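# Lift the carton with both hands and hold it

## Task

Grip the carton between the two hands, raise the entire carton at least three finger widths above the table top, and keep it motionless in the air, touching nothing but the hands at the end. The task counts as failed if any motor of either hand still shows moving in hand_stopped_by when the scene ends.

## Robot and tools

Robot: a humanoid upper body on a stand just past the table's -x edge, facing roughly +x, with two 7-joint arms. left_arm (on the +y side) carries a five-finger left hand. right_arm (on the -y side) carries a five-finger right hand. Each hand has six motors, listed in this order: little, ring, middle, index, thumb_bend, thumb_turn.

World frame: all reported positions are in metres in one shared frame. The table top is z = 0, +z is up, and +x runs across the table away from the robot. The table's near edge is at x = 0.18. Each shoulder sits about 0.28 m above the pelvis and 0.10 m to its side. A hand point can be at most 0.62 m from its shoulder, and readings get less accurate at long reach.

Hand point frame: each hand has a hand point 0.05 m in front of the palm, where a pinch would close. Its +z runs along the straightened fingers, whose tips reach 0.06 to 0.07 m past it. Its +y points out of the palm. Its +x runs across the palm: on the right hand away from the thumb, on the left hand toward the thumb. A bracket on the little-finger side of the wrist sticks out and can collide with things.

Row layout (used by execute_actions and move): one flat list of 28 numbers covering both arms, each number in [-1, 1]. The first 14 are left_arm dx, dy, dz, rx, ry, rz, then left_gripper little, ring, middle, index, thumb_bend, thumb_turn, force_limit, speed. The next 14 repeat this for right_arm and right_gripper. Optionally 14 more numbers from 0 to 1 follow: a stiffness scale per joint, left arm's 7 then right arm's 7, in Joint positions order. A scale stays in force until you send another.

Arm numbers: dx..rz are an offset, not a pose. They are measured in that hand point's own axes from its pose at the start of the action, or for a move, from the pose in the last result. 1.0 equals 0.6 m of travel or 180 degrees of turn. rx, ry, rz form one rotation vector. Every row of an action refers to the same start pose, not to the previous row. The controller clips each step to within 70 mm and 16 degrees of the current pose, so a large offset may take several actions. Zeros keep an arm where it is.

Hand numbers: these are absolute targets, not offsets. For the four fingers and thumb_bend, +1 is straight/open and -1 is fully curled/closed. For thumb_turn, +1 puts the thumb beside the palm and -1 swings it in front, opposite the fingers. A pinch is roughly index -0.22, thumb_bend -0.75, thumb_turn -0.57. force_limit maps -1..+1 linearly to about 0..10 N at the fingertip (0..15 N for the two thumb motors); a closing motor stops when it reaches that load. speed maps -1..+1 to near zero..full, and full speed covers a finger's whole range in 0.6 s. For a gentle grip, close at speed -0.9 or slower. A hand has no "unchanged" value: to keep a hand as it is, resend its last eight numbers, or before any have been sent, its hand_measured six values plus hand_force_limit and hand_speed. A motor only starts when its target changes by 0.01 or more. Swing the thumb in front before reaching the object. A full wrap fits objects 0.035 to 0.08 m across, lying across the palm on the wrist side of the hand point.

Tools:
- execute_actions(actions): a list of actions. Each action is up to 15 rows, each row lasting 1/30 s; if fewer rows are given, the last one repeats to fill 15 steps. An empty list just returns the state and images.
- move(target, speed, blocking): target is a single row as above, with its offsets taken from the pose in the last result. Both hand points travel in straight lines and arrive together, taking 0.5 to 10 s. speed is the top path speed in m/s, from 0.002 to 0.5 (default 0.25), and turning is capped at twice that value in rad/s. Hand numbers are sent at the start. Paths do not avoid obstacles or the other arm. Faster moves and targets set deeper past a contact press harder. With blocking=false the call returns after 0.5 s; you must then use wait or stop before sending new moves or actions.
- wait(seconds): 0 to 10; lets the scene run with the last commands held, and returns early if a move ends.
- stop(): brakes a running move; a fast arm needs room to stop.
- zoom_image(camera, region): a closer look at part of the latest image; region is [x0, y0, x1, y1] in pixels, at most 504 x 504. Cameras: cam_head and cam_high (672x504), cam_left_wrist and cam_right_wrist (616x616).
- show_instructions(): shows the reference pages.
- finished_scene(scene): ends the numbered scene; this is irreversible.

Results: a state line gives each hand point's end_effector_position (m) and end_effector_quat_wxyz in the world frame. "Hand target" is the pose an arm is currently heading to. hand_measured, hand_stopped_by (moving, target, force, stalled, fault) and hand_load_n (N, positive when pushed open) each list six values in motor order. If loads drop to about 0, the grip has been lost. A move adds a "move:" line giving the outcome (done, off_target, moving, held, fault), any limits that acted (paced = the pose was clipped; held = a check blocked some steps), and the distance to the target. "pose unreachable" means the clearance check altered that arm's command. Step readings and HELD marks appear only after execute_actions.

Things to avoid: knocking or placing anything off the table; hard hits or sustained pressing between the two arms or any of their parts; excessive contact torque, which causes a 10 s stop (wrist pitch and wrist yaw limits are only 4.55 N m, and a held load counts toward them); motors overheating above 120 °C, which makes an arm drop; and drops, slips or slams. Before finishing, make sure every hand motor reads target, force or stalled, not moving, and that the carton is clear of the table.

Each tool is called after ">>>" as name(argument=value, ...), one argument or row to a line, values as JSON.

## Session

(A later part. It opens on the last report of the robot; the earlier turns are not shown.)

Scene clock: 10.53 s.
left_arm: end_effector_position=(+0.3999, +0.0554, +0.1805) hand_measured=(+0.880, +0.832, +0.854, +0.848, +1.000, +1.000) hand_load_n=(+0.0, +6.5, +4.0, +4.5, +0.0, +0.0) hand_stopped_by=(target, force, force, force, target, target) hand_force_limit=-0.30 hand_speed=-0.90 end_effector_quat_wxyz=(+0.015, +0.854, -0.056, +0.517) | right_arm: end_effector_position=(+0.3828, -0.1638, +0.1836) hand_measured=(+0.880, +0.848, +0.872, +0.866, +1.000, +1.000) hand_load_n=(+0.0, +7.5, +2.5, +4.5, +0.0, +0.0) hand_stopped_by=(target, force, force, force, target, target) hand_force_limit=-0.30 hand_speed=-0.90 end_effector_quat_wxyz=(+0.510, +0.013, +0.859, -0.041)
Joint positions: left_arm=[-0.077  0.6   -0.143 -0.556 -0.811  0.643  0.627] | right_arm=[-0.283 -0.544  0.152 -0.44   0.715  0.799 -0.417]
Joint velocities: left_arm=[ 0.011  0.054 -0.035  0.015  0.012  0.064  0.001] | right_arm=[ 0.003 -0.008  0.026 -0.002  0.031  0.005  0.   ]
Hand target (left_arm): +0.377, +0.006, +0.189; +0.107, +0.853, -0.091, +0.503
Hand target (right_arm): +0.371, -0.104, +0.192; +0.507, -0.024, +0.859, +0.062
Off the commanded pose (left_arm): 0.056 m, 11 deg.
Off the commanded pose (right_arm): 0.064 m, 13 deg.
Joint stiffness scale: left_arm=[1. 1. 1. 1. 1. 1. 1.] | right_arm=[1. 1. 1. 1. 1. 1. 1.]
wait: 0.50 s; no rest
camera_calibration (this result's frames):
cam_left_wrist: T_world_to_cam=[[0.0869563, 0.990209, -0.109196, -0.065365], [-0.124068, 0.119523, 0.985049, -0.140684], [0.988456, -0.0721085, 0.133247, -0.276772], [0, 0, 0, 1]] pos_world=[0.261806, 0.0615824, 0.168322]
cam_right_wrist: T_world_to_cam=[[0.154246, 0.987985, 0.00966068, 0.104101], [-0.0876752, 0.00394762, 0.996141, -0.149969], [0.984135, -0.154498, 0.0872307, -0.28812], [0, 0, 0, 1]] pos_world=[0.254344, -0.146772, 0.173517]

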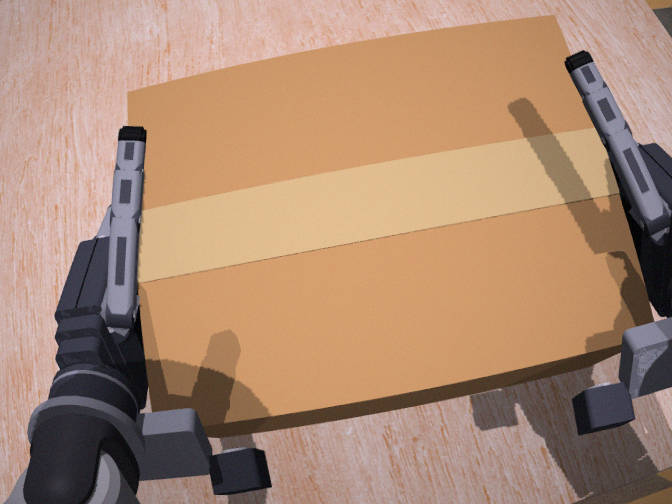

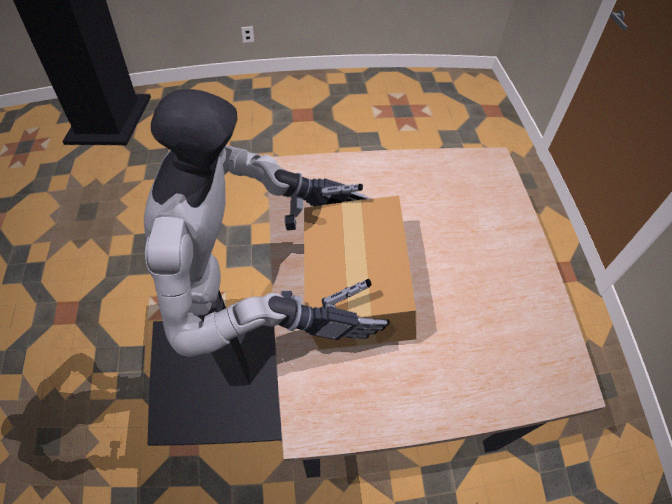

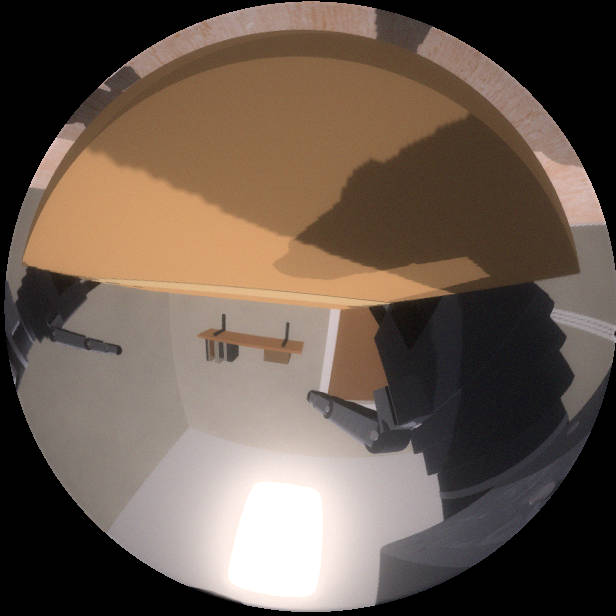

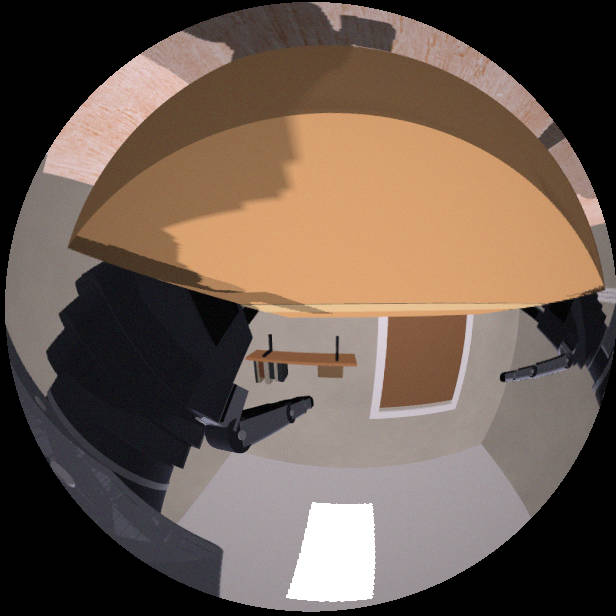

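>>> execute_actions(
  actions=[],
)

Scene clock: 10.70 s.
left_arm: end_effector_position=(+0.3963, +0.0558, +0.1722) hand_measured=(+0.880, +0.832, +0.854, +0.848, +1.000, +1.000) hand_load_n=(+0.0, +3.0, +4.0, +7.0, +0.0, +0.0) hand_stopped_by=(target, force, force, force, target, target) hand_force_limit=-0.30 hand_speed=-0.90 end_effector_quat_wxyz=(+0.011, +0.860, -0.061, +0.506) | right_arm: end_effector_position=(+0.3789, -0.1631, +0.1749) hand_measured=(+0.880, +0.848, +0.872, +0.866, +1.000, +1.000) hand_load_n=(+0.0, +5.5, +2.0, +5.5, +0.0, +0.0) hand_stopped_by=(target, force, force, force, target, target) hand_force_limit=-0.30 hand_speed=-0.90 end_effector_quat_wxyz=(+0.498, +0.010, +0.866, -0.043)
Joint positions: left_arm=[-0.07   0.601 -0.15  -0.55  -0.811  0.655  0.627] | right_arm=[-0.275 -0.545  0.161 -0.435  0.714  0.814 -0.417]
Joint velocities: left_arm=[ 0.032  0.005 -0.012  0.025 -0.006  0.034  0.   ] | right_arm=[ 0.04  -0.003  0.029  0.015 -0.003  0.033  0.   ]
Hand target (left_arm): +0.377, +0.006, +0.189; +0.107, +0.853, -0.091, +0.503
Hand target (right_arm): +0.371, -0.104, +0.192; +0.507, -0.024, +0.859, +0.062
Off the commanded pose (left_arm): 0.057 m, 12 deg.
Off the commanded pose (right_arm): 0.065 m, 13 deg.
Joint stiffness scale: left_arm=[1. 1. 1. 1. 1. 1. 1.] | right_arm=[1. 1. 1. 1. 1. 1. 1.]
camera_calibration (this result's frames):
cam_left_wrist: T_world_to_cam=[[0.0885931, 0.9912, -0.0983558, -0.0689775], [-0.0991927, 0.107033, 0.989295, -0.142815], [0.991117, -0.0778885, 0.107802, -0.268413], [0, 0, 0, 1]] pos_world=[0.257973, 0.0627501, 0.163437]
cam_right_wrist: T_world_to_cam=[[0.150471, 0.988614, -0.000464235, 0.10735], [-0.0593339, 0.00949961, 0.998193, -0.151781], [0.986832, -0.150172, 0.0600878, -0.279041], [0, 0, 0, 1]] pos_world=[0.250208, -0.146589, 0.168324]

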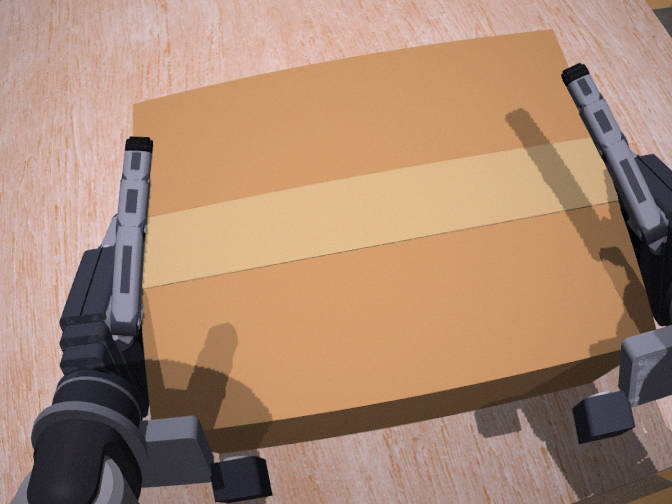

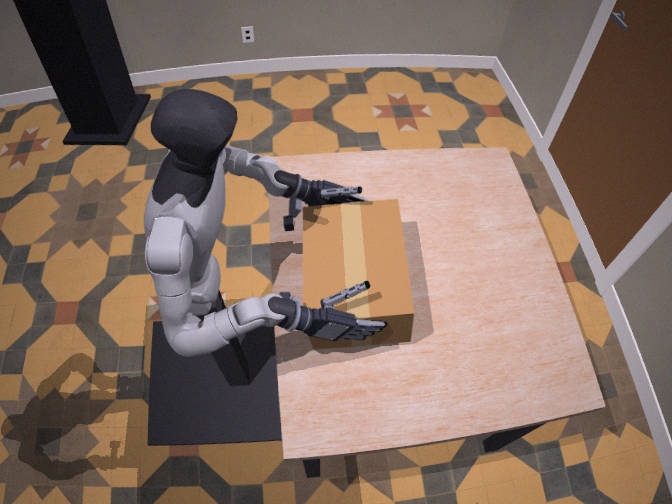

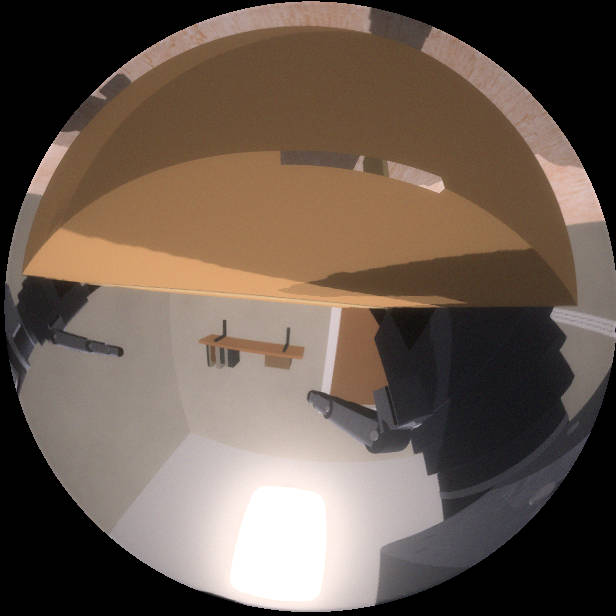

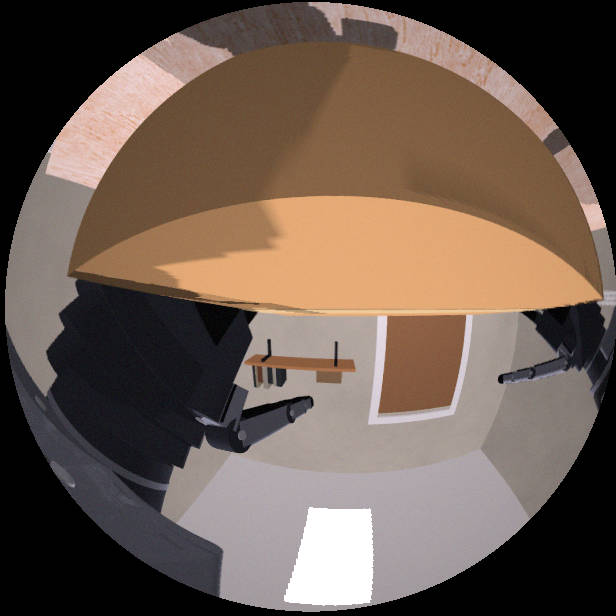

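>>> execute_actions(
  actions=[
    [[0.014,0.088,-0.027,-0.062,-0.001,-0.014,0.88,0.7,0.7,0.7,1,1,-0.3,-0.9,-0.019,0.098,-0.027,-0.066,-0.005,0.015,0.88,0.7,0.7,0.7,1,1,-0.3,-0.9],[0.012,0.088,-0.024,-0.062,-0.002,-0.014,0.88,0.7,0.7,0.7,1,1,-0.3,-0.9,-0.017,0.098,-0.024,-0.066,-0.004,0.015,0.88,0.7,0.7,0.7,1,1,-0.3,-0.9],[0.011,0.088,-0.022,-0.062,-0.003,-0.014,0.88,0.7,0.7,0.7,1,1,-0.3,-0.9,-0.016,0.098,-0.022,-0.066,-0.003,0.015,0.88,0.7,0.7,0.7,1,1,-0.3,-0.9],[0.009,0.088,-0.019,-0.062,-0.004,-0.014,0.88,0.7,0.7,0.7,1,1,-0.3,-0.9,-0.014,0.098,-0.019,-0.066,-0.002,0.015,0.88,0.7,0.7,0.7,1,1,-0.3,-0.9],[0.008,0.088,-0.017,-0.062,-0.005,-0.014,0.88,0.7,0.7,0.7,1,1,-0.3,-0.9,-0.013,0.098,-0.017,-0.066,-0.001,0.015,0.88,0.7,0.7,0.7,1,1,-0.3,-0.9],[0.006,0.088,-0.014,-0.062,-0.006,-0.014,0.88,0.7,0.7,0.7,1,1,-0.3,-0.9,-0.011,0.098,-0.014,-0.066,0,0.015,0.88,0.7,0.7,0.7,1,1,-0.3,-0.9],[0.005,0.088,-0.012,-0.062,-0.007,-0.014,0.88,0.7,0.7,0.7,1,1,-0.3,-0.9,-0.01,0.098,-0.012,-0.066,0.001,0.015,0.88,0.7,0.7,0.7,1,1,-0.3,-0.9],[0.003,0.088,-0.009,-0.062,-0.008,-0.014,0.88,0.7,0.7,0.7,1,1,-0.3,-0.9,-0.008,0.098,-0.009,-0.066,0.002,0.015,0.88,0.7,0.7,0.7,1,1,-0.3,-0.9],[0.002,0.088,-0.007,-0.062,-0.009,-0.014,0.88,0.7,0.7,0.7,1,1,-0.3,-0.9,-0.007,0.098,-0.007,-0.066,0.003,0.015,0.88,0.7,0.7,0.7,1,1,-0.3,-0.9],[0,0.088,-0.004,-0.062,-0.01,-0.014,0.88,0.7,0.7,0.7,1,1,-0.3,-0.9,-0.005,0.098,-0.004,-0.066,0.004,0.015,0.88,0.7,0.7,0.7,1,1,-0.3,-0.9],[-0.001,0.088,-0.002,-0.062,-0.011,-0.014,0.88,0.7,0.7,0.7,1,1,-0.3,-0.9,-0.004,0.098,-0.002,-0.066,0.005,0.015,0.88,0.7,0.7,0.7,1,1,-0.3,-0.9],[-0.003,0.088,0.001,-0.062,-0.012,-0.014,0.88,0.7,0.7,0.7,1,1,-0.3,-0.9,-0.002,0.098,0.001,-0.066,0.006,0.015,0.88,0.7,0.7,0.7,1,1,-0.3,-0.9],[-0.004,0.088,0.003,-0.062,-0.013,-0.014,0.88,0.7,0.7,0.7,1,1,-0.3,-0.9,-0.001,0.098,0.003,-0.066,0.007,0.015,0.88,0.7,0.7,0.7,1,1,-0.3,-0.9],[-0.006,0.088,0.006,-0.062,-0.014,-0.014,0.88,0.7,0.7,0.7,1,1,-0.3,-0.9,0.001,0.098,0.006,-0.066,0.008,0.015,0.88,0.7,0.7,0.7,1,1,-0.3,-0.9],[-0.007,0.088,0.008,-0.062,-0.015,-0.014,0.88,0.7,0.7,0.7,1,1,-0.3,-0.9,0.002,0.098,0.008,-0.066,0.009,0.015,0.88,0.7,0.7,0.7,1,1,-0.3,-0.9]],
  ],
)

>>> wait(
  seconds=0.4,
)

Scene clock: 13.07 s.
left_arm: end_effector_position=(+0.4046, +0.0552, +0.1548) hand_measured=(+0.880, +0.832, +0.854, +0.850, +1.000, +1.000) hand_load_n=(+0.0, +1.5, +3.0, +7.0, +0.0, +0.0) hand_stopped_by=(target, force, force, force, target, target) hand_force_limit=-0.30 hand_speed=-0.90 end_effector_quat_wxyz=(+0.012, +0.873, -0.067, +0.484) | right_arm: end_effector_position=(+0.3848, -0.1647, +0.1579) hand_measured=(+0.880, +0.848, +0.872, +0.866, +1.000, +1.000) hand_load_n=(+0.0, +2.0, +3.0, +7.0, +0.0, +0.0) hand_stopped_by=(target, force, force, force, target, target) hand_force_limit=-0.30 hand_speed=-0.90 end_effector_quat_wxyz=(+0.477, +0.008, +0.878, -0.040)
Joint positions: left_arm=[-0.133  0.608 -0.167 -0.449 -0.835  0.668  0.599] | right_arm=[-0.32  -0.536  0.179 -0.341  0.704  0.817 -0.387]
Joint velocities: left_arm=[-0.15  -0.009 -0.02   0.216 -0.011 -0.092 -0.096] | right_arm=[-0.127  0.012  0.043  0.218 -0.063 -0.141  0.108]
Hand target (left_arm): +0.390, +0.007, +0.168; +0.103, +0.867, -0.092, +0.479
Hand target (right_arm): +0.381, -0.108, +0.172; +0.485, -0.022, +0.872, +0.057
Off the commanded pose (left_arm): 0.054 m, 11 deg.
Off the commanded pose (right_arm): 0.061 m, 12 deg.
Joint stiffness scale: left_arm=[1. 1. 1. 1. 1. 1. 1.] | right_arm=[1. 1. 1. 1. 1. 1. 1.]
Step readings (end_effector_position):
0: left_arm (+0.3960, +0.0559, +0.1714) | right_arm (+0.3786, -0.1630, +0.1742)
1: left_arm (+0.3960, +0.0559, +0.1714) | right_arm (+0.3786, -0.1630, +0.1742)
2: left_arm (+0.3960, +0.0558, +0.1712) | right_arm (+0.3785, -0.1630, +0.1740)
4: left_arm (+0.3971, +0.0555, +0.1702) | right_arm (+0.3787, -0.1634, +0.1728)
8: left_arm (+0.4003, +0.0550, +0.1665) | right_arm (+0.3810, -0.1642, +0.1692)
15: end_effector_position above
camera_calibration (this result's frames):
cam_left_wrist: T_world_to_cam=[[0.094461, 0.99086, -0.0963004, -0.0734964], [-0.0462844, 0.100999, 0.993809, -0.146549], [0.994452, -0.089419, 0.0554018, -0.267431], [0, 0, 0, 1]] pos_world=[0.266107, 0.0637126, 0.15338]
cam_right_wrist: T_world_to_cam=[[0.146816, 0.989158, -0.00332175, 0.11004], [-0.0109476, 0.00498281, 0.999928, -0.154157], [0.989103, -0.146769, 0.0115604, -0.276666], [0, 0, 0, 1]] pos_world=[0.255808, -0.148685, 0.157709]

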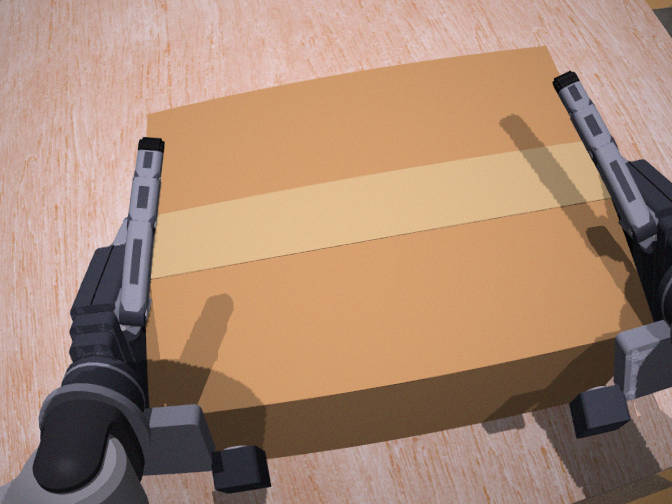

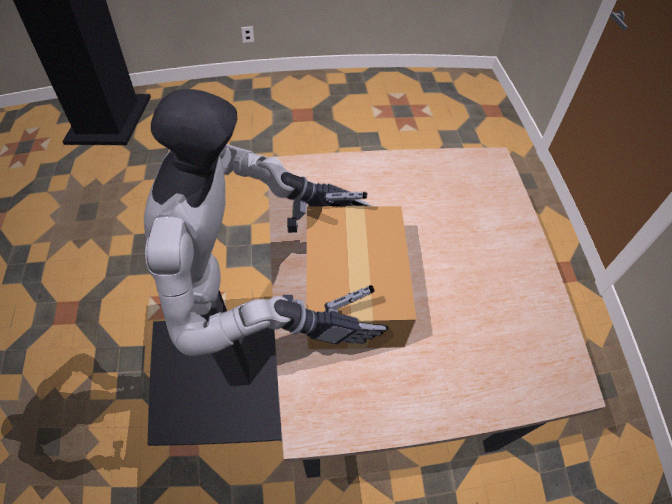

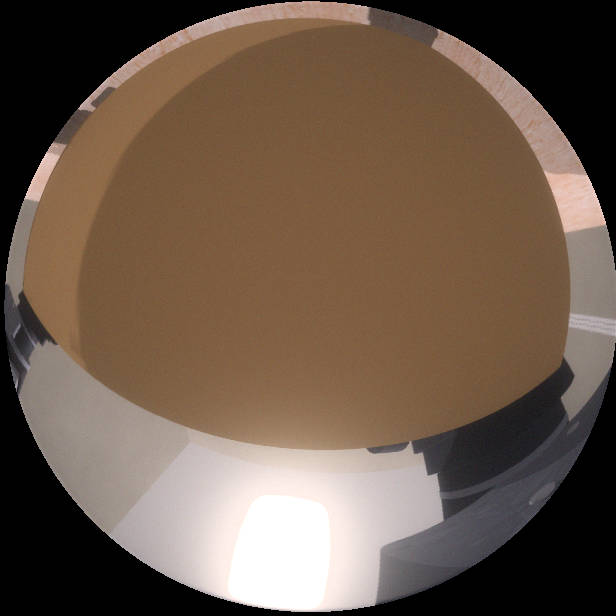

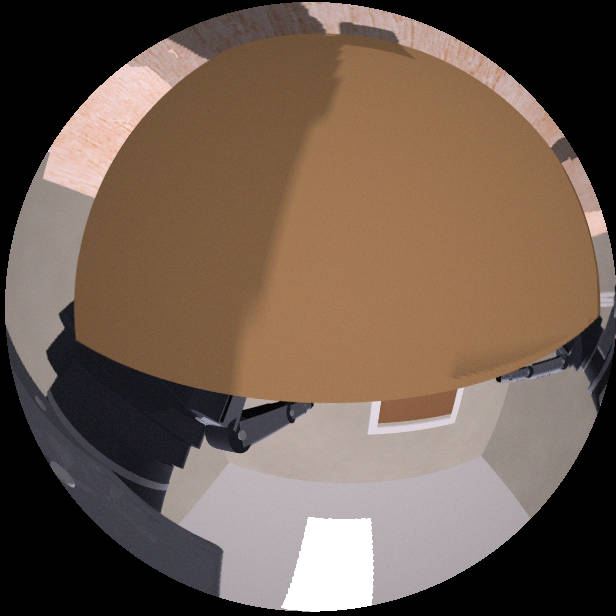

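Scene clock: 13.47 s.
left_arm: end_effector_position=(+0.4073, +0.0551, +0.1549) hand_measured=(+0.880, +0.832, +0.854, +0.850, +1.000, +1.000) hand_load_n=(+0.0, +1.5, +3.5, +7.0, +0.0, +0.0) hand_stopped_by=(target, force, force, force, target, target) hand_force_limit=-0.30 hand_speed=-0.90 end_effector_quat_wxyz=(+0.013, +0.872, -0.067, +0.484) | right_arm: end_effector_position=(+0.3873, -0.1651, +0.1579) hand_measured=(+0.880, +0.848, +0.872, +0.866, +1.000, +1.000) hand_load_n=(+0.0, +1.5, +3.0, +7.0, +0.0, +0.0) hand_stopped_by=(target, force, force, force, target, target) hand_force_limit=-0.30 hand_speed=-0.90 end_effector_quat_wxyz=(+0.478, +0.008, +0.878, -0.040)
Joint positions: left_arm=[-0.145  0.608 -0.168 -0.435 -0.835  0.665  0.593] | right_arm=[-0.331 -0.535  0.182 -0.325  0.701  0.811 -0.381]
Joint velocities: left_arm=[ 0.008 -0.003  0.017 -0.003 -0.005  0.     0.   ] | right_arm=[0.006 0.011 0.012 0.003 0.    0.    0.   ]
Hand target (left_arm): +0.390, +0.007, +0.168; +0.103, +0.867, -0.092, +0.479
Hand target (right_arm): +0.381, -0.108, +0.172; +0.485, -0.022, +0.872, +0.057
Off the commanded pose (left_arm): 0.054 m, 11 deg.
Off the commanded pose (right_arm): 0.061 m, 12 deg.
Joint stiffness scale: left_arm=[1. 1. 1. 1. 1. 1. 1.] | right_arm=[1. 1. 1. 1. 1. 1. 1.]
wait: 0.40 s; at rest by 0.20 s
camera_calibration (this result's frames):
cam_left_wrist: T_world_to_cam=[[0.0946277, 0.990707, -0.0976986, -0.0734221], [-0.0479027, 0.102557, 0.993573, -0.145868], [0.99436, -0.0893395, 0.0571623, -0.270361], [0, 0, 0, 1]] pos_world=[0.268796, 0.0635456, 0.153212]
cam_right_wrist: T_world_to_cam=[[0.146355, 0.989229, -0.00264071, 0.110064], [-0.0129298, 0.00458215, 0.999906, -0.153419], [0.989148, -0.146307, 0.0134611, -0.279495], [0, 0, 0, 1]] pos_world=[0.25837, -0.149068, 0.157457]

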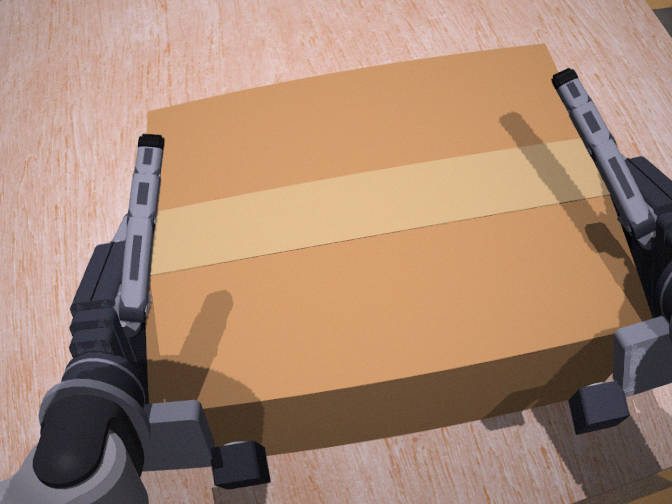

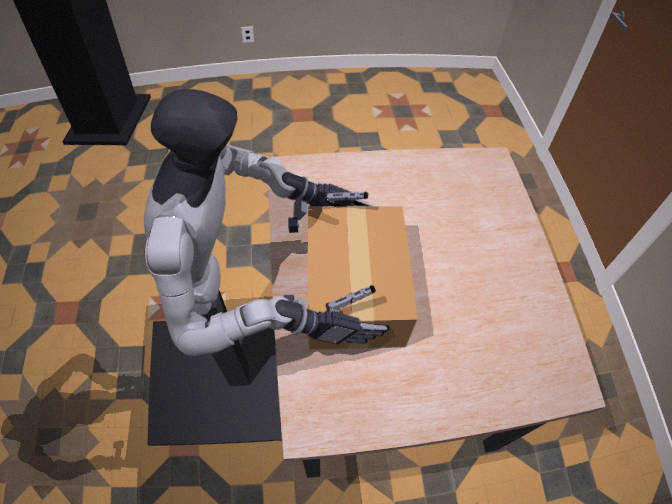

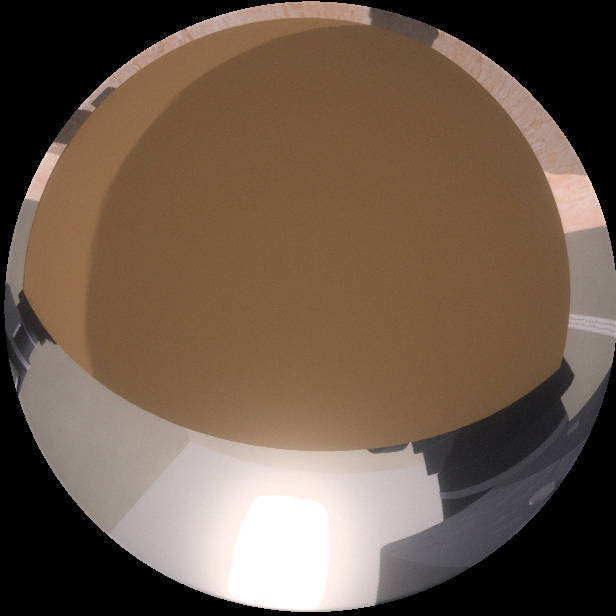

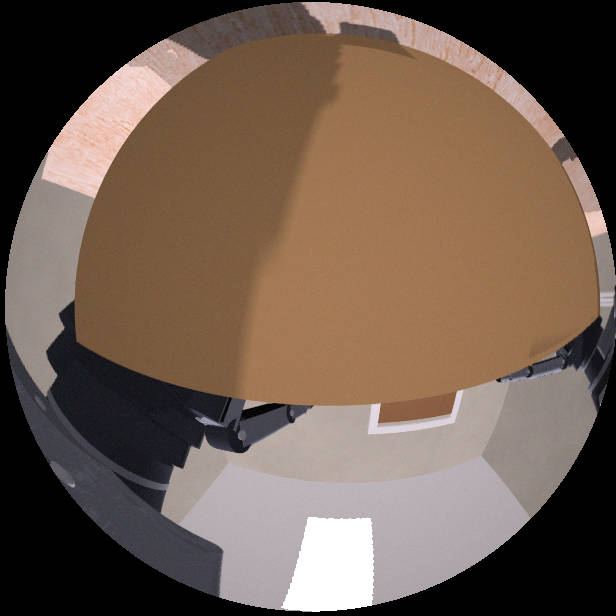

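>>> move(
  target=[-0.031,-0.018,0.002,0,-0.044,-0.018,0.92,0.92,0.92,0.92,1,1,-0.3,-0.7,0.028,-0.018,0.008,0,0.04,0.022,0.92,0.92,0.92,0.92,1,1,-0.3,-0.7],
  speed=0.1,
)

Scene clock: 14.87 s.
left_arm: end_effector_position=(+0.3991, +0.0663, +0.1401) hand_measured=(+0.920, +0.920, +0.920, +0.920, +1.000, +1.000) hand_load_n=(+0.0, +0.0, +0.0, +0.0, +0.0, +0.0) hand_stopped_by=(target, target, target, target, target, target) hand_force_limit=-0.30 hand_speed=-0.70 end_effector_quat_wxyz=(+0.025, +0.904, -0.044, +0.424) | right_arm: end_effector_position=(+0.3810, -0.1762, +0.1418) hand_measured=(+0.920, +0.920, +0.920, +0.920, +1.000, +1.000) hand_load_n=(+0.0, +0.0, +0.0, +0.0, +0.0, +0.0) hand_stopped_by=(target, target, target, target, target, target) hand_force_limit=-0.30 hand_speed=-0.70 end_effector_quat_wxyz=(+0.423, +0.037, +0.905, -0.024)
Joint positions: left_arm=[-0.146  0.608 -0.074 -0.437 -0.996  0.811  0.633] | right_arm=[-0.356 -0.523  0.1   -0.293  0.801  0.957 -0.401]
Joint velocities: left_arm=[ 0.002  0.012  0.012  0.002 -0.003  0.008  0.   ] | right_arm=[-0.009  0.018 -0.017  0.002  0.     0.007  0.   ]
Hand target (left_arm): +0.400, +0.067, +0.140; +0.025, +0.905, -0.043, +0.424
Hand target (right_arm): +0.381, -0.176, +0.142; +0.423, +0.039, +0.905, -0.022
Off the commanded pose (left_arm): 0.002 m, 0 deg.
Off the commanded pose (right_arm): 0.001 m, 0 deg.
Joint stiffness scale: left_arm=[1. 1. 1. 1. 1. 1. 1.] | right_arm=[1. 1. 1. 1. 1. 1. 1.]
move: done
camera_calibration (this result's frames):
cam_left_wrist: T_world_to_cam=[[0.0473188, 0.988931, -0.140629, -0.0601722], [0.0849227, 0.136294, 0.987022, -0.187077], [0.995263, -0.0586473, -0.0775335, -0.243875], [0, 0, 0, 1]] pos_world=[0.261454, 0.070701, 0.157279]
cam_right_wrist: T_world_to_cam=[[0.187615, 0.981614, 0.0351326, 0.09957], [0.104662, -0.0555425, 0.992956, -0.191692], [0.976651, -0.182616, -0.113158, -0.258282], [0, 0, 0, 1]] pos_world=[0.253633, -0.155553, 0.157616]

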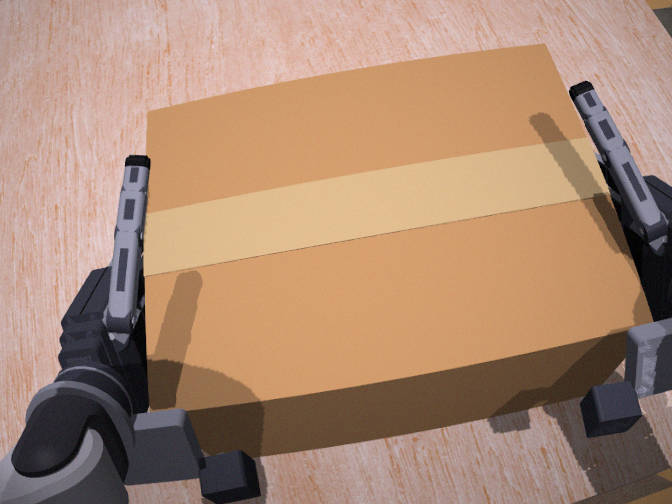

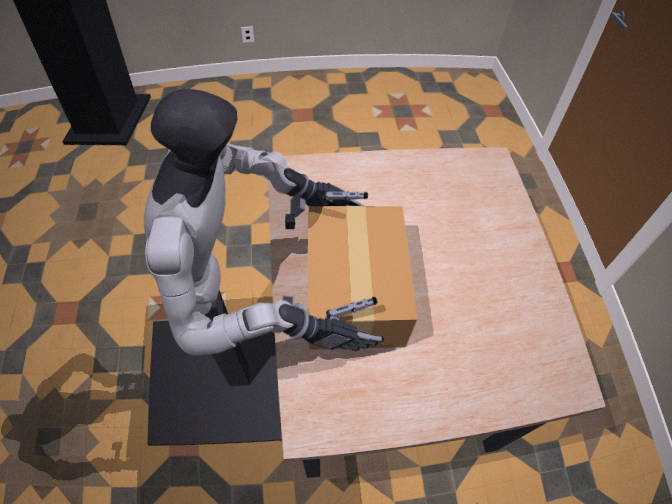

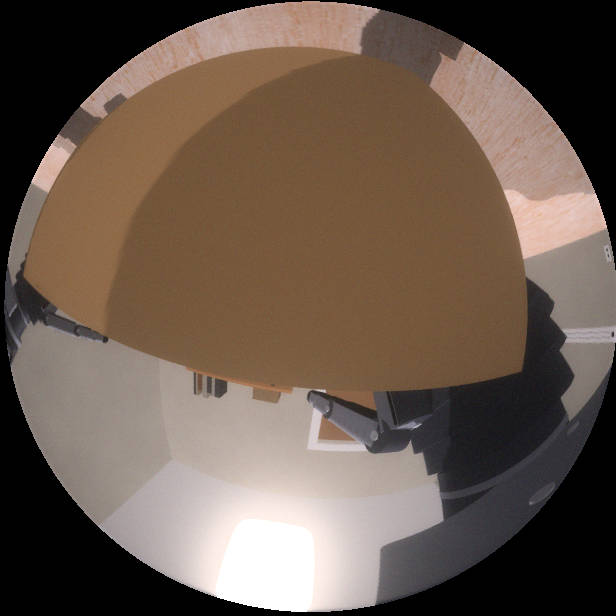

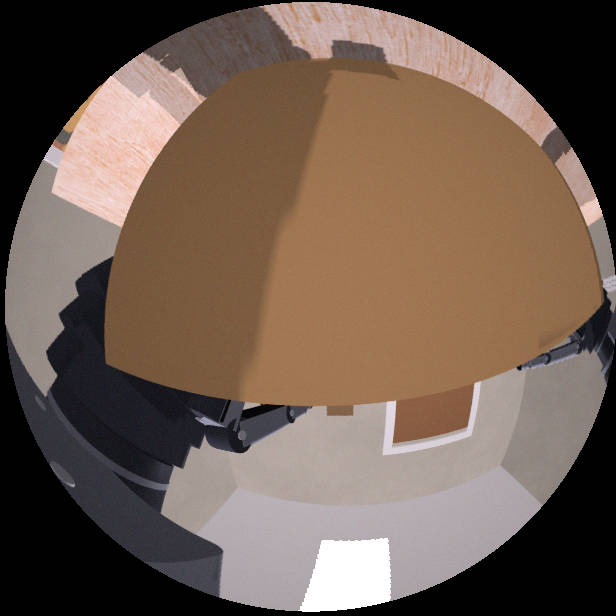

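>>> execute_actions(
  actions=[
    [[0,0.003,0.002,0,0,0,0.92,0.92,0.92,0.92,1,1,-0.3,-0.7,0,0.003,0.002,-0.001,0,0,0.92,0.92,0.92,0.92,1,1,-0.3,-0.7],[0,0.006,0.004,0,0,0,0.92,0.92,0.92,0.92,1,1,-0.3,-0.7,0,0.006,0.004,-0.002,0,0,0.92,0.92,0.92,0.92,1,1,-0.3,-0.7],[0,0.009,0.006,0,0,0,0.92,0.92,0.92,0.92,1,1,-0.3,-0.7,0,0.009,0.005,-0.003,0,0,0.92,0.92,0.92,0.92,1,1,-0.3,-0.7],[0,0.012,0.008,0,0,0,0.92,0.92,0.92,0.92,1,1,-0.3,-0.7,0,0.012,0.006,-0.004,0,0,0.92,0.92,0.92,0.92,1,1,-0.3,-0.7],[0,0.015,0.008,0,0,0,0.92,0.92,0.92,0.92,1,1,-0.3,-0.7,0,0.015,0.006,-0.005,0,0,0.92,0.92,0.92,0.92,1,1,-0.3,-0.7],[0,0.018,0.008,-0.002,0,0,0.92,0.92,0.92,0.92,1,1,-0.3,-0.7,0,0.018,0.006,-0.006,0,0,0.92,0.92,0.92,0.92,1,1,-0.3,-0.7],[0,0.021,0.008,-0.004,0,0,0.92,0.92,0.92,0.92,1,1,-0.3,-0.7,0,0.021,0.006,-0.008,0,0,0.92,0.92,0.92,0.92,1,1,-0.3,-0.7],[0,0.025,0.007,-0.006,0,0,0.92,0.92,0.92,0.92,1,1,-0.3,-0.7,0,0.025,0.005,-0.01,0,0,0.92,0.92,0.92,0.92,1,1,-0.3,-0.7],[0,0.029,0.006,-0.008,0,0,0.92,0.92,0.92,0.92,1,1,-0.3,-0.7,0,0.029,0.004,-0.012,0,0,0.92,0.92,0.92,0.92,1,1,-0.3,-0.7],[0,0.034,0.005,-0.011,0,0,0.92,0.92,0.92,0.92,1,1,-0.3,-0.7,0,0.034,0.003,-0.015,0,0,0.92,0.92,0.92,0.92,1,1,-0.3,-0.7]],
    [[0,0.028,-0.006,-0.016,0,-0.003,0.92,0.92,0.92,0.92,1,1,-0.3,-0.7,0,0.03,-0.006,-0.018,0,0.003,0.92,0.92,0.92,0.92,1,1,-0.3,-0.7],[0,0.038,-0.008,-0.022,0,-0.004,0.92,0.92,0.92,0.92,1,1,-0.3,-0.7,-0.001,0.04,-0.008,-0.024,0,0.004,0.92,0.92,0.92,0.92,1,1,-0.3,-0.7],[0,0.048,-0.011,-0.028,0,-0.005,0.92,0.92,0.92,0.92,1,1,-0.3,-0.7,-0.002,0.05,-0.011,-0.03,0,0.005,0.92,0.92,0.92,0.92,1,1,-0.3,-0.7],[0,0.057,-0.013,-0.033,0,-0.006,0.92,0.92,0.92,0.92,1,1,-0.3,-0.7,-0.003,0.06,-0.013,-0.035,0,0.006,0.92,0.92,0.92,0.92,1,1,-0.3,-0.7],[0,0.066,-0.015,-0.039,0,-0.007,0.92,0.92,0.92,0.92,1,1,-0.3,-0.7,-0.004,0.07,-0.015,-0.041,0,0.007,0.92,0.92,0.92,0.92,1,1,-0.3,-0.7],[0,0.075,-0.018,-0.044,0,-0.008,0.92,0.92,0.92,0.92,1,1,-0.3,-0.7,-0.005,0.08,-0.018,-0.046,0,0.008,0.92,0.92,0.92,0.92,1,1,-0.3,-0.7],[0,0.084,-0.02,-0.05,0,-0.009,0.92,0.92,0.92,0.92,1,1,-0.3,-0.7,-0.006,0.09,-0.02,-0.052,0,0.009,0.92,0.92,0.92,0.92,1,1,-0.3,-0.7],[0,0.093,-0.022,-0.055,0,-0.01,0.7,0.7,0.7,0.7,1,1,-0.5,-0.9,-0.007,0.1,-0.022,-0.058,0,0.01,0.7,0.7,0.7,0.7,1,1,-0.5,-0.9]],
  ],
)

>>> wait(
  seconds=0.7,
)

Scene clock: 17.30 s.
left_arm: end_effector_position=(+0.4021, +0.0537, +0.1365) hand_measured=(+0.892, +0.892, +0.892, +0.892, +1.000, +1.000) hand_load_n=(+0.0, +0.0, +0.0, +0.0, +0.0, +0.0) hand_stopped_by=(moving, moving, moving, moving, target, target) hand_force_limit=-0.50 hand_speed=-0.90 end_effector_quat_wxyz=(+0.022, +0.902, -0.048, +0.428) | right_arm: end_effector_position=(+0.3836, -0.1666, +0.1387) hand_measured=(+0.894, +0.894, +0.894, +0.894, +1.000, +1.000) hand_load_n=(+0.0, +2.0, +0.5, +0.0, +0.0, +0.0) hand_stopped_by=(moving, moving, moving, moving, target, target) hand_force_limit=-0.50 hand_speed=-0.90 end_effector_quat_wxyz=(+0.420, +0.037, +0.906, -0.023)
Joint positions: left_arm=[-0.184  0.573 -0.13  -0.41  -0.958  0.795  0.659] | right_arm=[-0.375 -0.487  0.122 -0.284  0.791  0.967 -0.429]
Joint velocities: left_arm=[ 0.    -0.017 -0.029  0.     0.002 -0.025  0.   ] | right_arm=[ 0.008  0.018 -0.002 -0.015 -0.055  0.027 -0.04 ]
Hand target (left_arm): +0.384, +0.004, +0.148; +0.109, +0.898, -0.072, +0.419
Hand target (right_arm): +0.378, -0.107, +0.154; +0.425, +0.005, +0.902, +0.073
Off the commanded pose (left_arm): 0.056 m, 10 deg.
Off the commanded pose (right_arm): 0.063 m, 12 deg.
Joint stiffness scale: left_arm=[1. 1. 1. 1. 1. 1. 1.] | right_arm=[1. 1. 1. 1. 1. 1. 1.]
Step readings (end_effector_position; steps 1 to 15: 1st action; 16 to 30: 2nd action):
0: left_arm (+0.3991, +0.0663, +0.1401) | right_arm (+0.3809, -0.1762, +0.1417)
1: left_arm (+0.3991, +0.0663, +0.1401) | right_arm (+0.3810, -0.1762, +0.1417)
2: left_arm (+0.3994, +0.0662, +0.1399) | right_arm (+0.3812, -0.1762, +0.1413)
4: left_arm (+0.4004, +0.0636, +0.1384) | right_arm (+0.3822, -0.1742, +0.1398)
8: left_arm (+0.4014, +0.0552, +0.1375) | right_arm (+0.3837, -0.1652, +0.1393)
15: left_arm (+0.4020, +0.0554, +0.1368) | right_arm (+0.3839, -0.1649, +0.1391)
16: left_arm (+0.4020, +0.0554, +0.1368) | right_arm (+0.3839, -0.1649, +0.1391)
17: left_arm (+0.4021, +0.0554, +0.1368) | right_arm (+0.3839, -0.1648, +0.1391)
19: left_arm (+0.4023, +0.0554, +0.1366) | right_arm (+0.3839, -0.1648, +0.1391)
23: left_arm (+0.4024, +0.0549, +0.1364) | right_arm (+0.3838, -0.1653, +0.1389)
30: end_effector_position above
camera_calibration (this result's frames):
cam_left_wrist: T_world_to_cam=[[0.0533595, 0.98967, -0.133067, -0.051859], [0.0764157, 0.128819, 0.98872, -0.178472], [0.995647, -0.0629259, -0.0687526, -0.249034], [0, 0, 0, 1]] pos_world=[0.264355, 0.0586431, 0.152436]
cam_right_wrist: T_world_to_cam=[[0.186805, 0.981695, 0.0371324, 0.0897971], [0.112047, -0.0588419, 0.991959, -0.191636], [0.975986, -0.181143, -0.120988, -0.25782], [0, 0, 0, 1]] pos_world=[0.256326, -0.146132, 0.155568]

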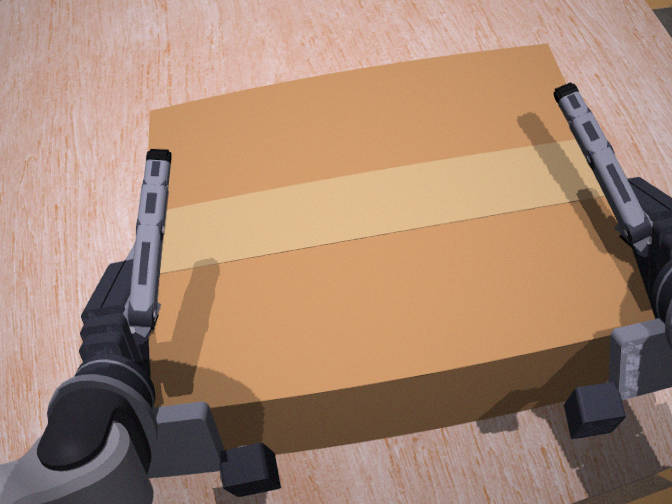

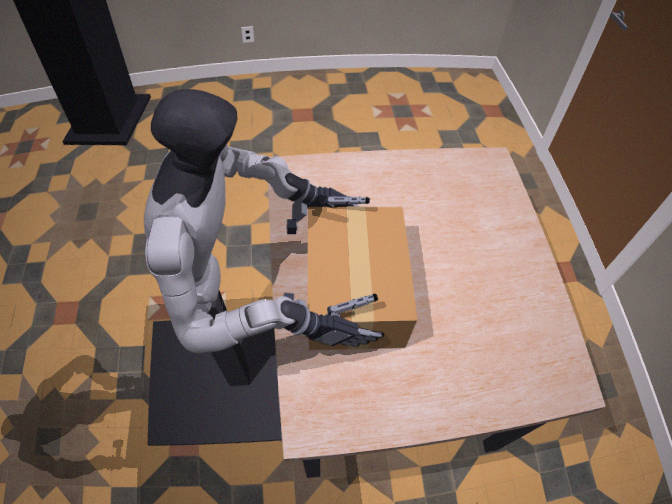

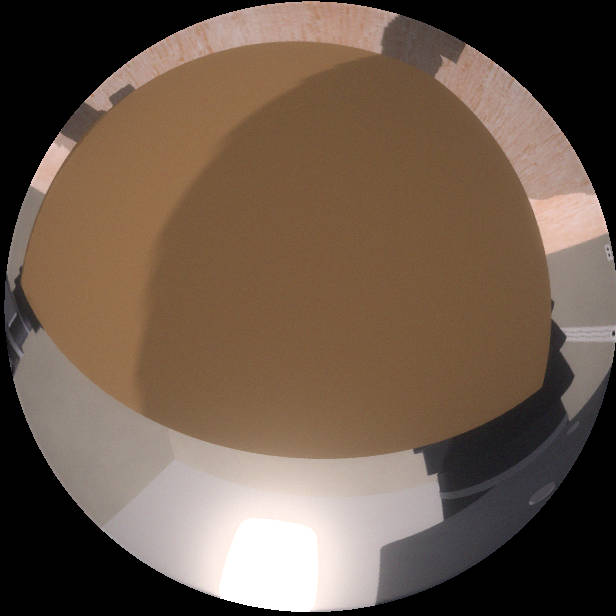

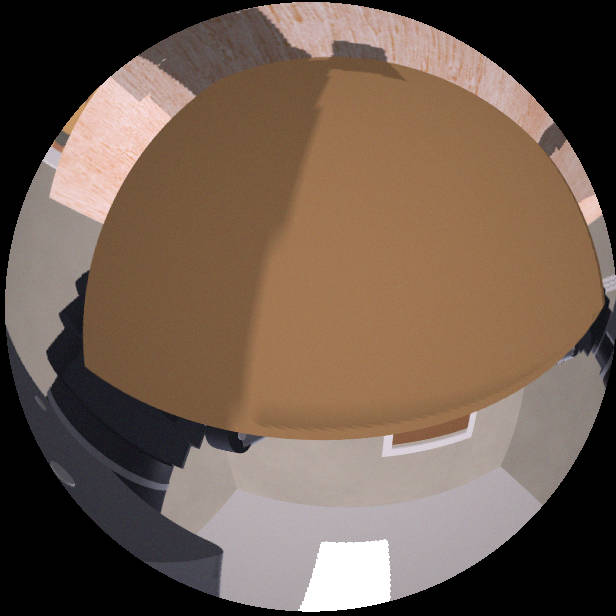

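Scene clock: 18.00 s.
left_arm: end_effector_position=(+0.4022, +0.0532, +0.1363) hand_measured=(+0.828, +0.860, +0.856, +0.844, +1.000, +1.000) hand_load_n=(+2.5, +0.0, +2.0, +2.5, +0.0, +0.0) hand_stopped_by=(force, force, force, force, target, target) hand_force_limit=-0.50 hand_speed=-0.90 end_effector_quat_wxyz=(+0.020, +0.902, -0.048, +0.429) | right_arm: end_effector_position=(+0.3836, -0.1674, +0.1385) hand_measured=(+0.860, +0.888, +0.878, +0.866, +1.000, +1.000) hand_load_n=(+2.5, +0.0, +3.0, +2.5, +0.0, +0.0) hand_stopped_by=(force, force, force, force, target, target) hand_force_limit=-0.50 hand_speed=-0.90 end_effector_quat_wxyz=(+0.420, +0.037, +0.906, -0.025)
Joint positions: left_arm=[-0.185  0.571 -0.135 -0.41  -0.955  0.793  0.663] | right_arm=[-0.375 -0.486  0.122 -0.285  0.788  0.969 -0.432]
Joint velocities: left_arm=[0.015 0.003 0.012 0.002 0.008 0.    0.   ] | right_arm=[-0.005  0.003 -0.002  0.005  0.003  0.     0.   ]
Hand target (left_arm): +0.384, +0.004, +0.148; +0.109, +0.898, -0.072, +0.419
Hand target (right_arm): +0.378, -0.107, +0.154; +0.425, +0.005, +0.902, +0.073
Off the commanded pose (left_arm): 0.055 m, 11 deg.
Off the commanded pose (right_arm): 0.064 m, 12 deg.
Joint stiffness scale: left_arm=[1. 1. 1. 1. 1. 1. 1.] | right_arm=[1. 1. 1. 1. 1. 1. 1.]
wait: 0.70 s; at rest by 0.50 s
camera_calibration (this result's frames):
cam_left_wrist: T_world_to_cam=[[0.0527377, 0.990125, -0.129891, -0.0516446], [0.0746854, 0.125797, 0.989241, -0.177363], [0.995812, -0.0618713, -0.0673136, -0.24946], [0, 0, 0, 1]] pos_world=[0.264385, 0.058012, 0.151954]
cam_right_wrist: T_world_to_cam=[[0.189259, 0.981396, 0.032295, 0.0902407], [0.112098, -0.0542687, 0.992214, -0.19077], [0.975508, -0.184165, -0.120283, -0.258468], [0, 0, 0, 1]] pos_world=[0.256444, -0.146516, 0.155281]

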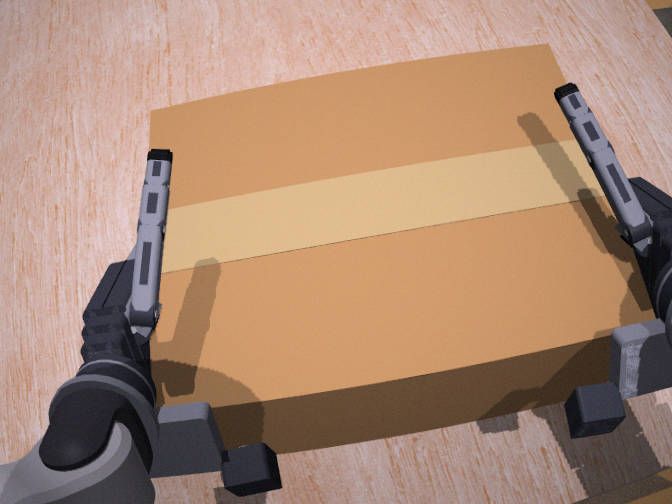

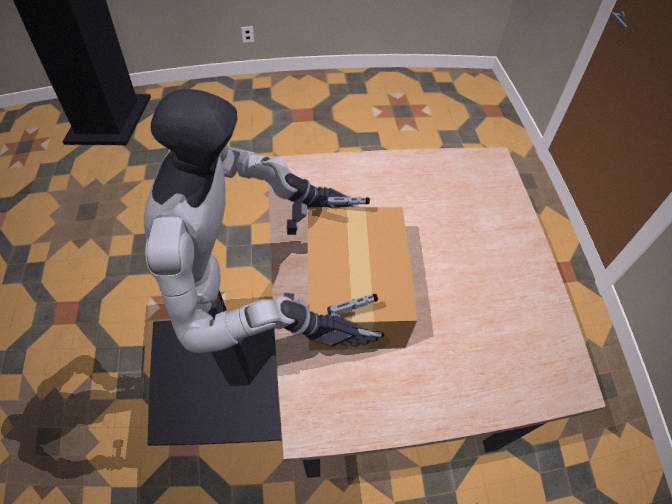

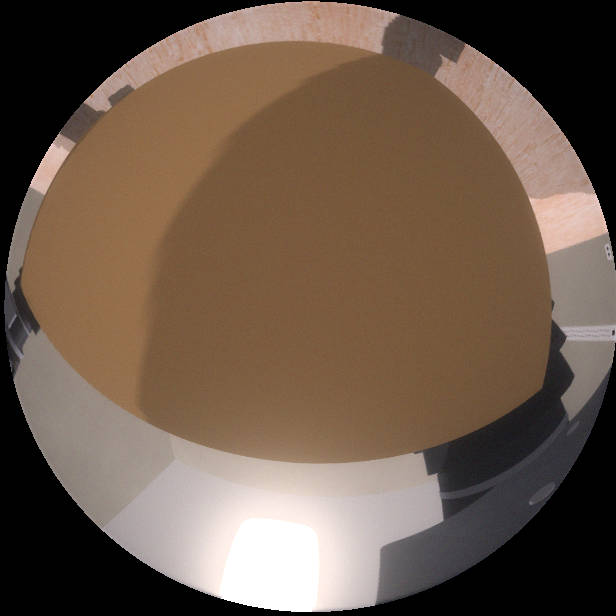

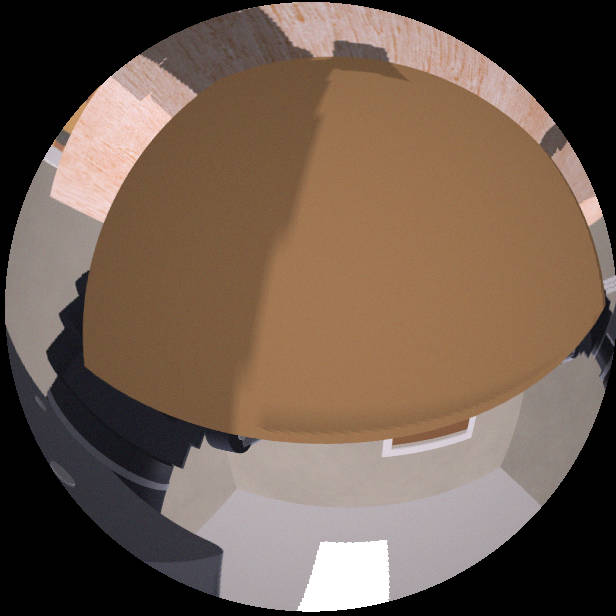

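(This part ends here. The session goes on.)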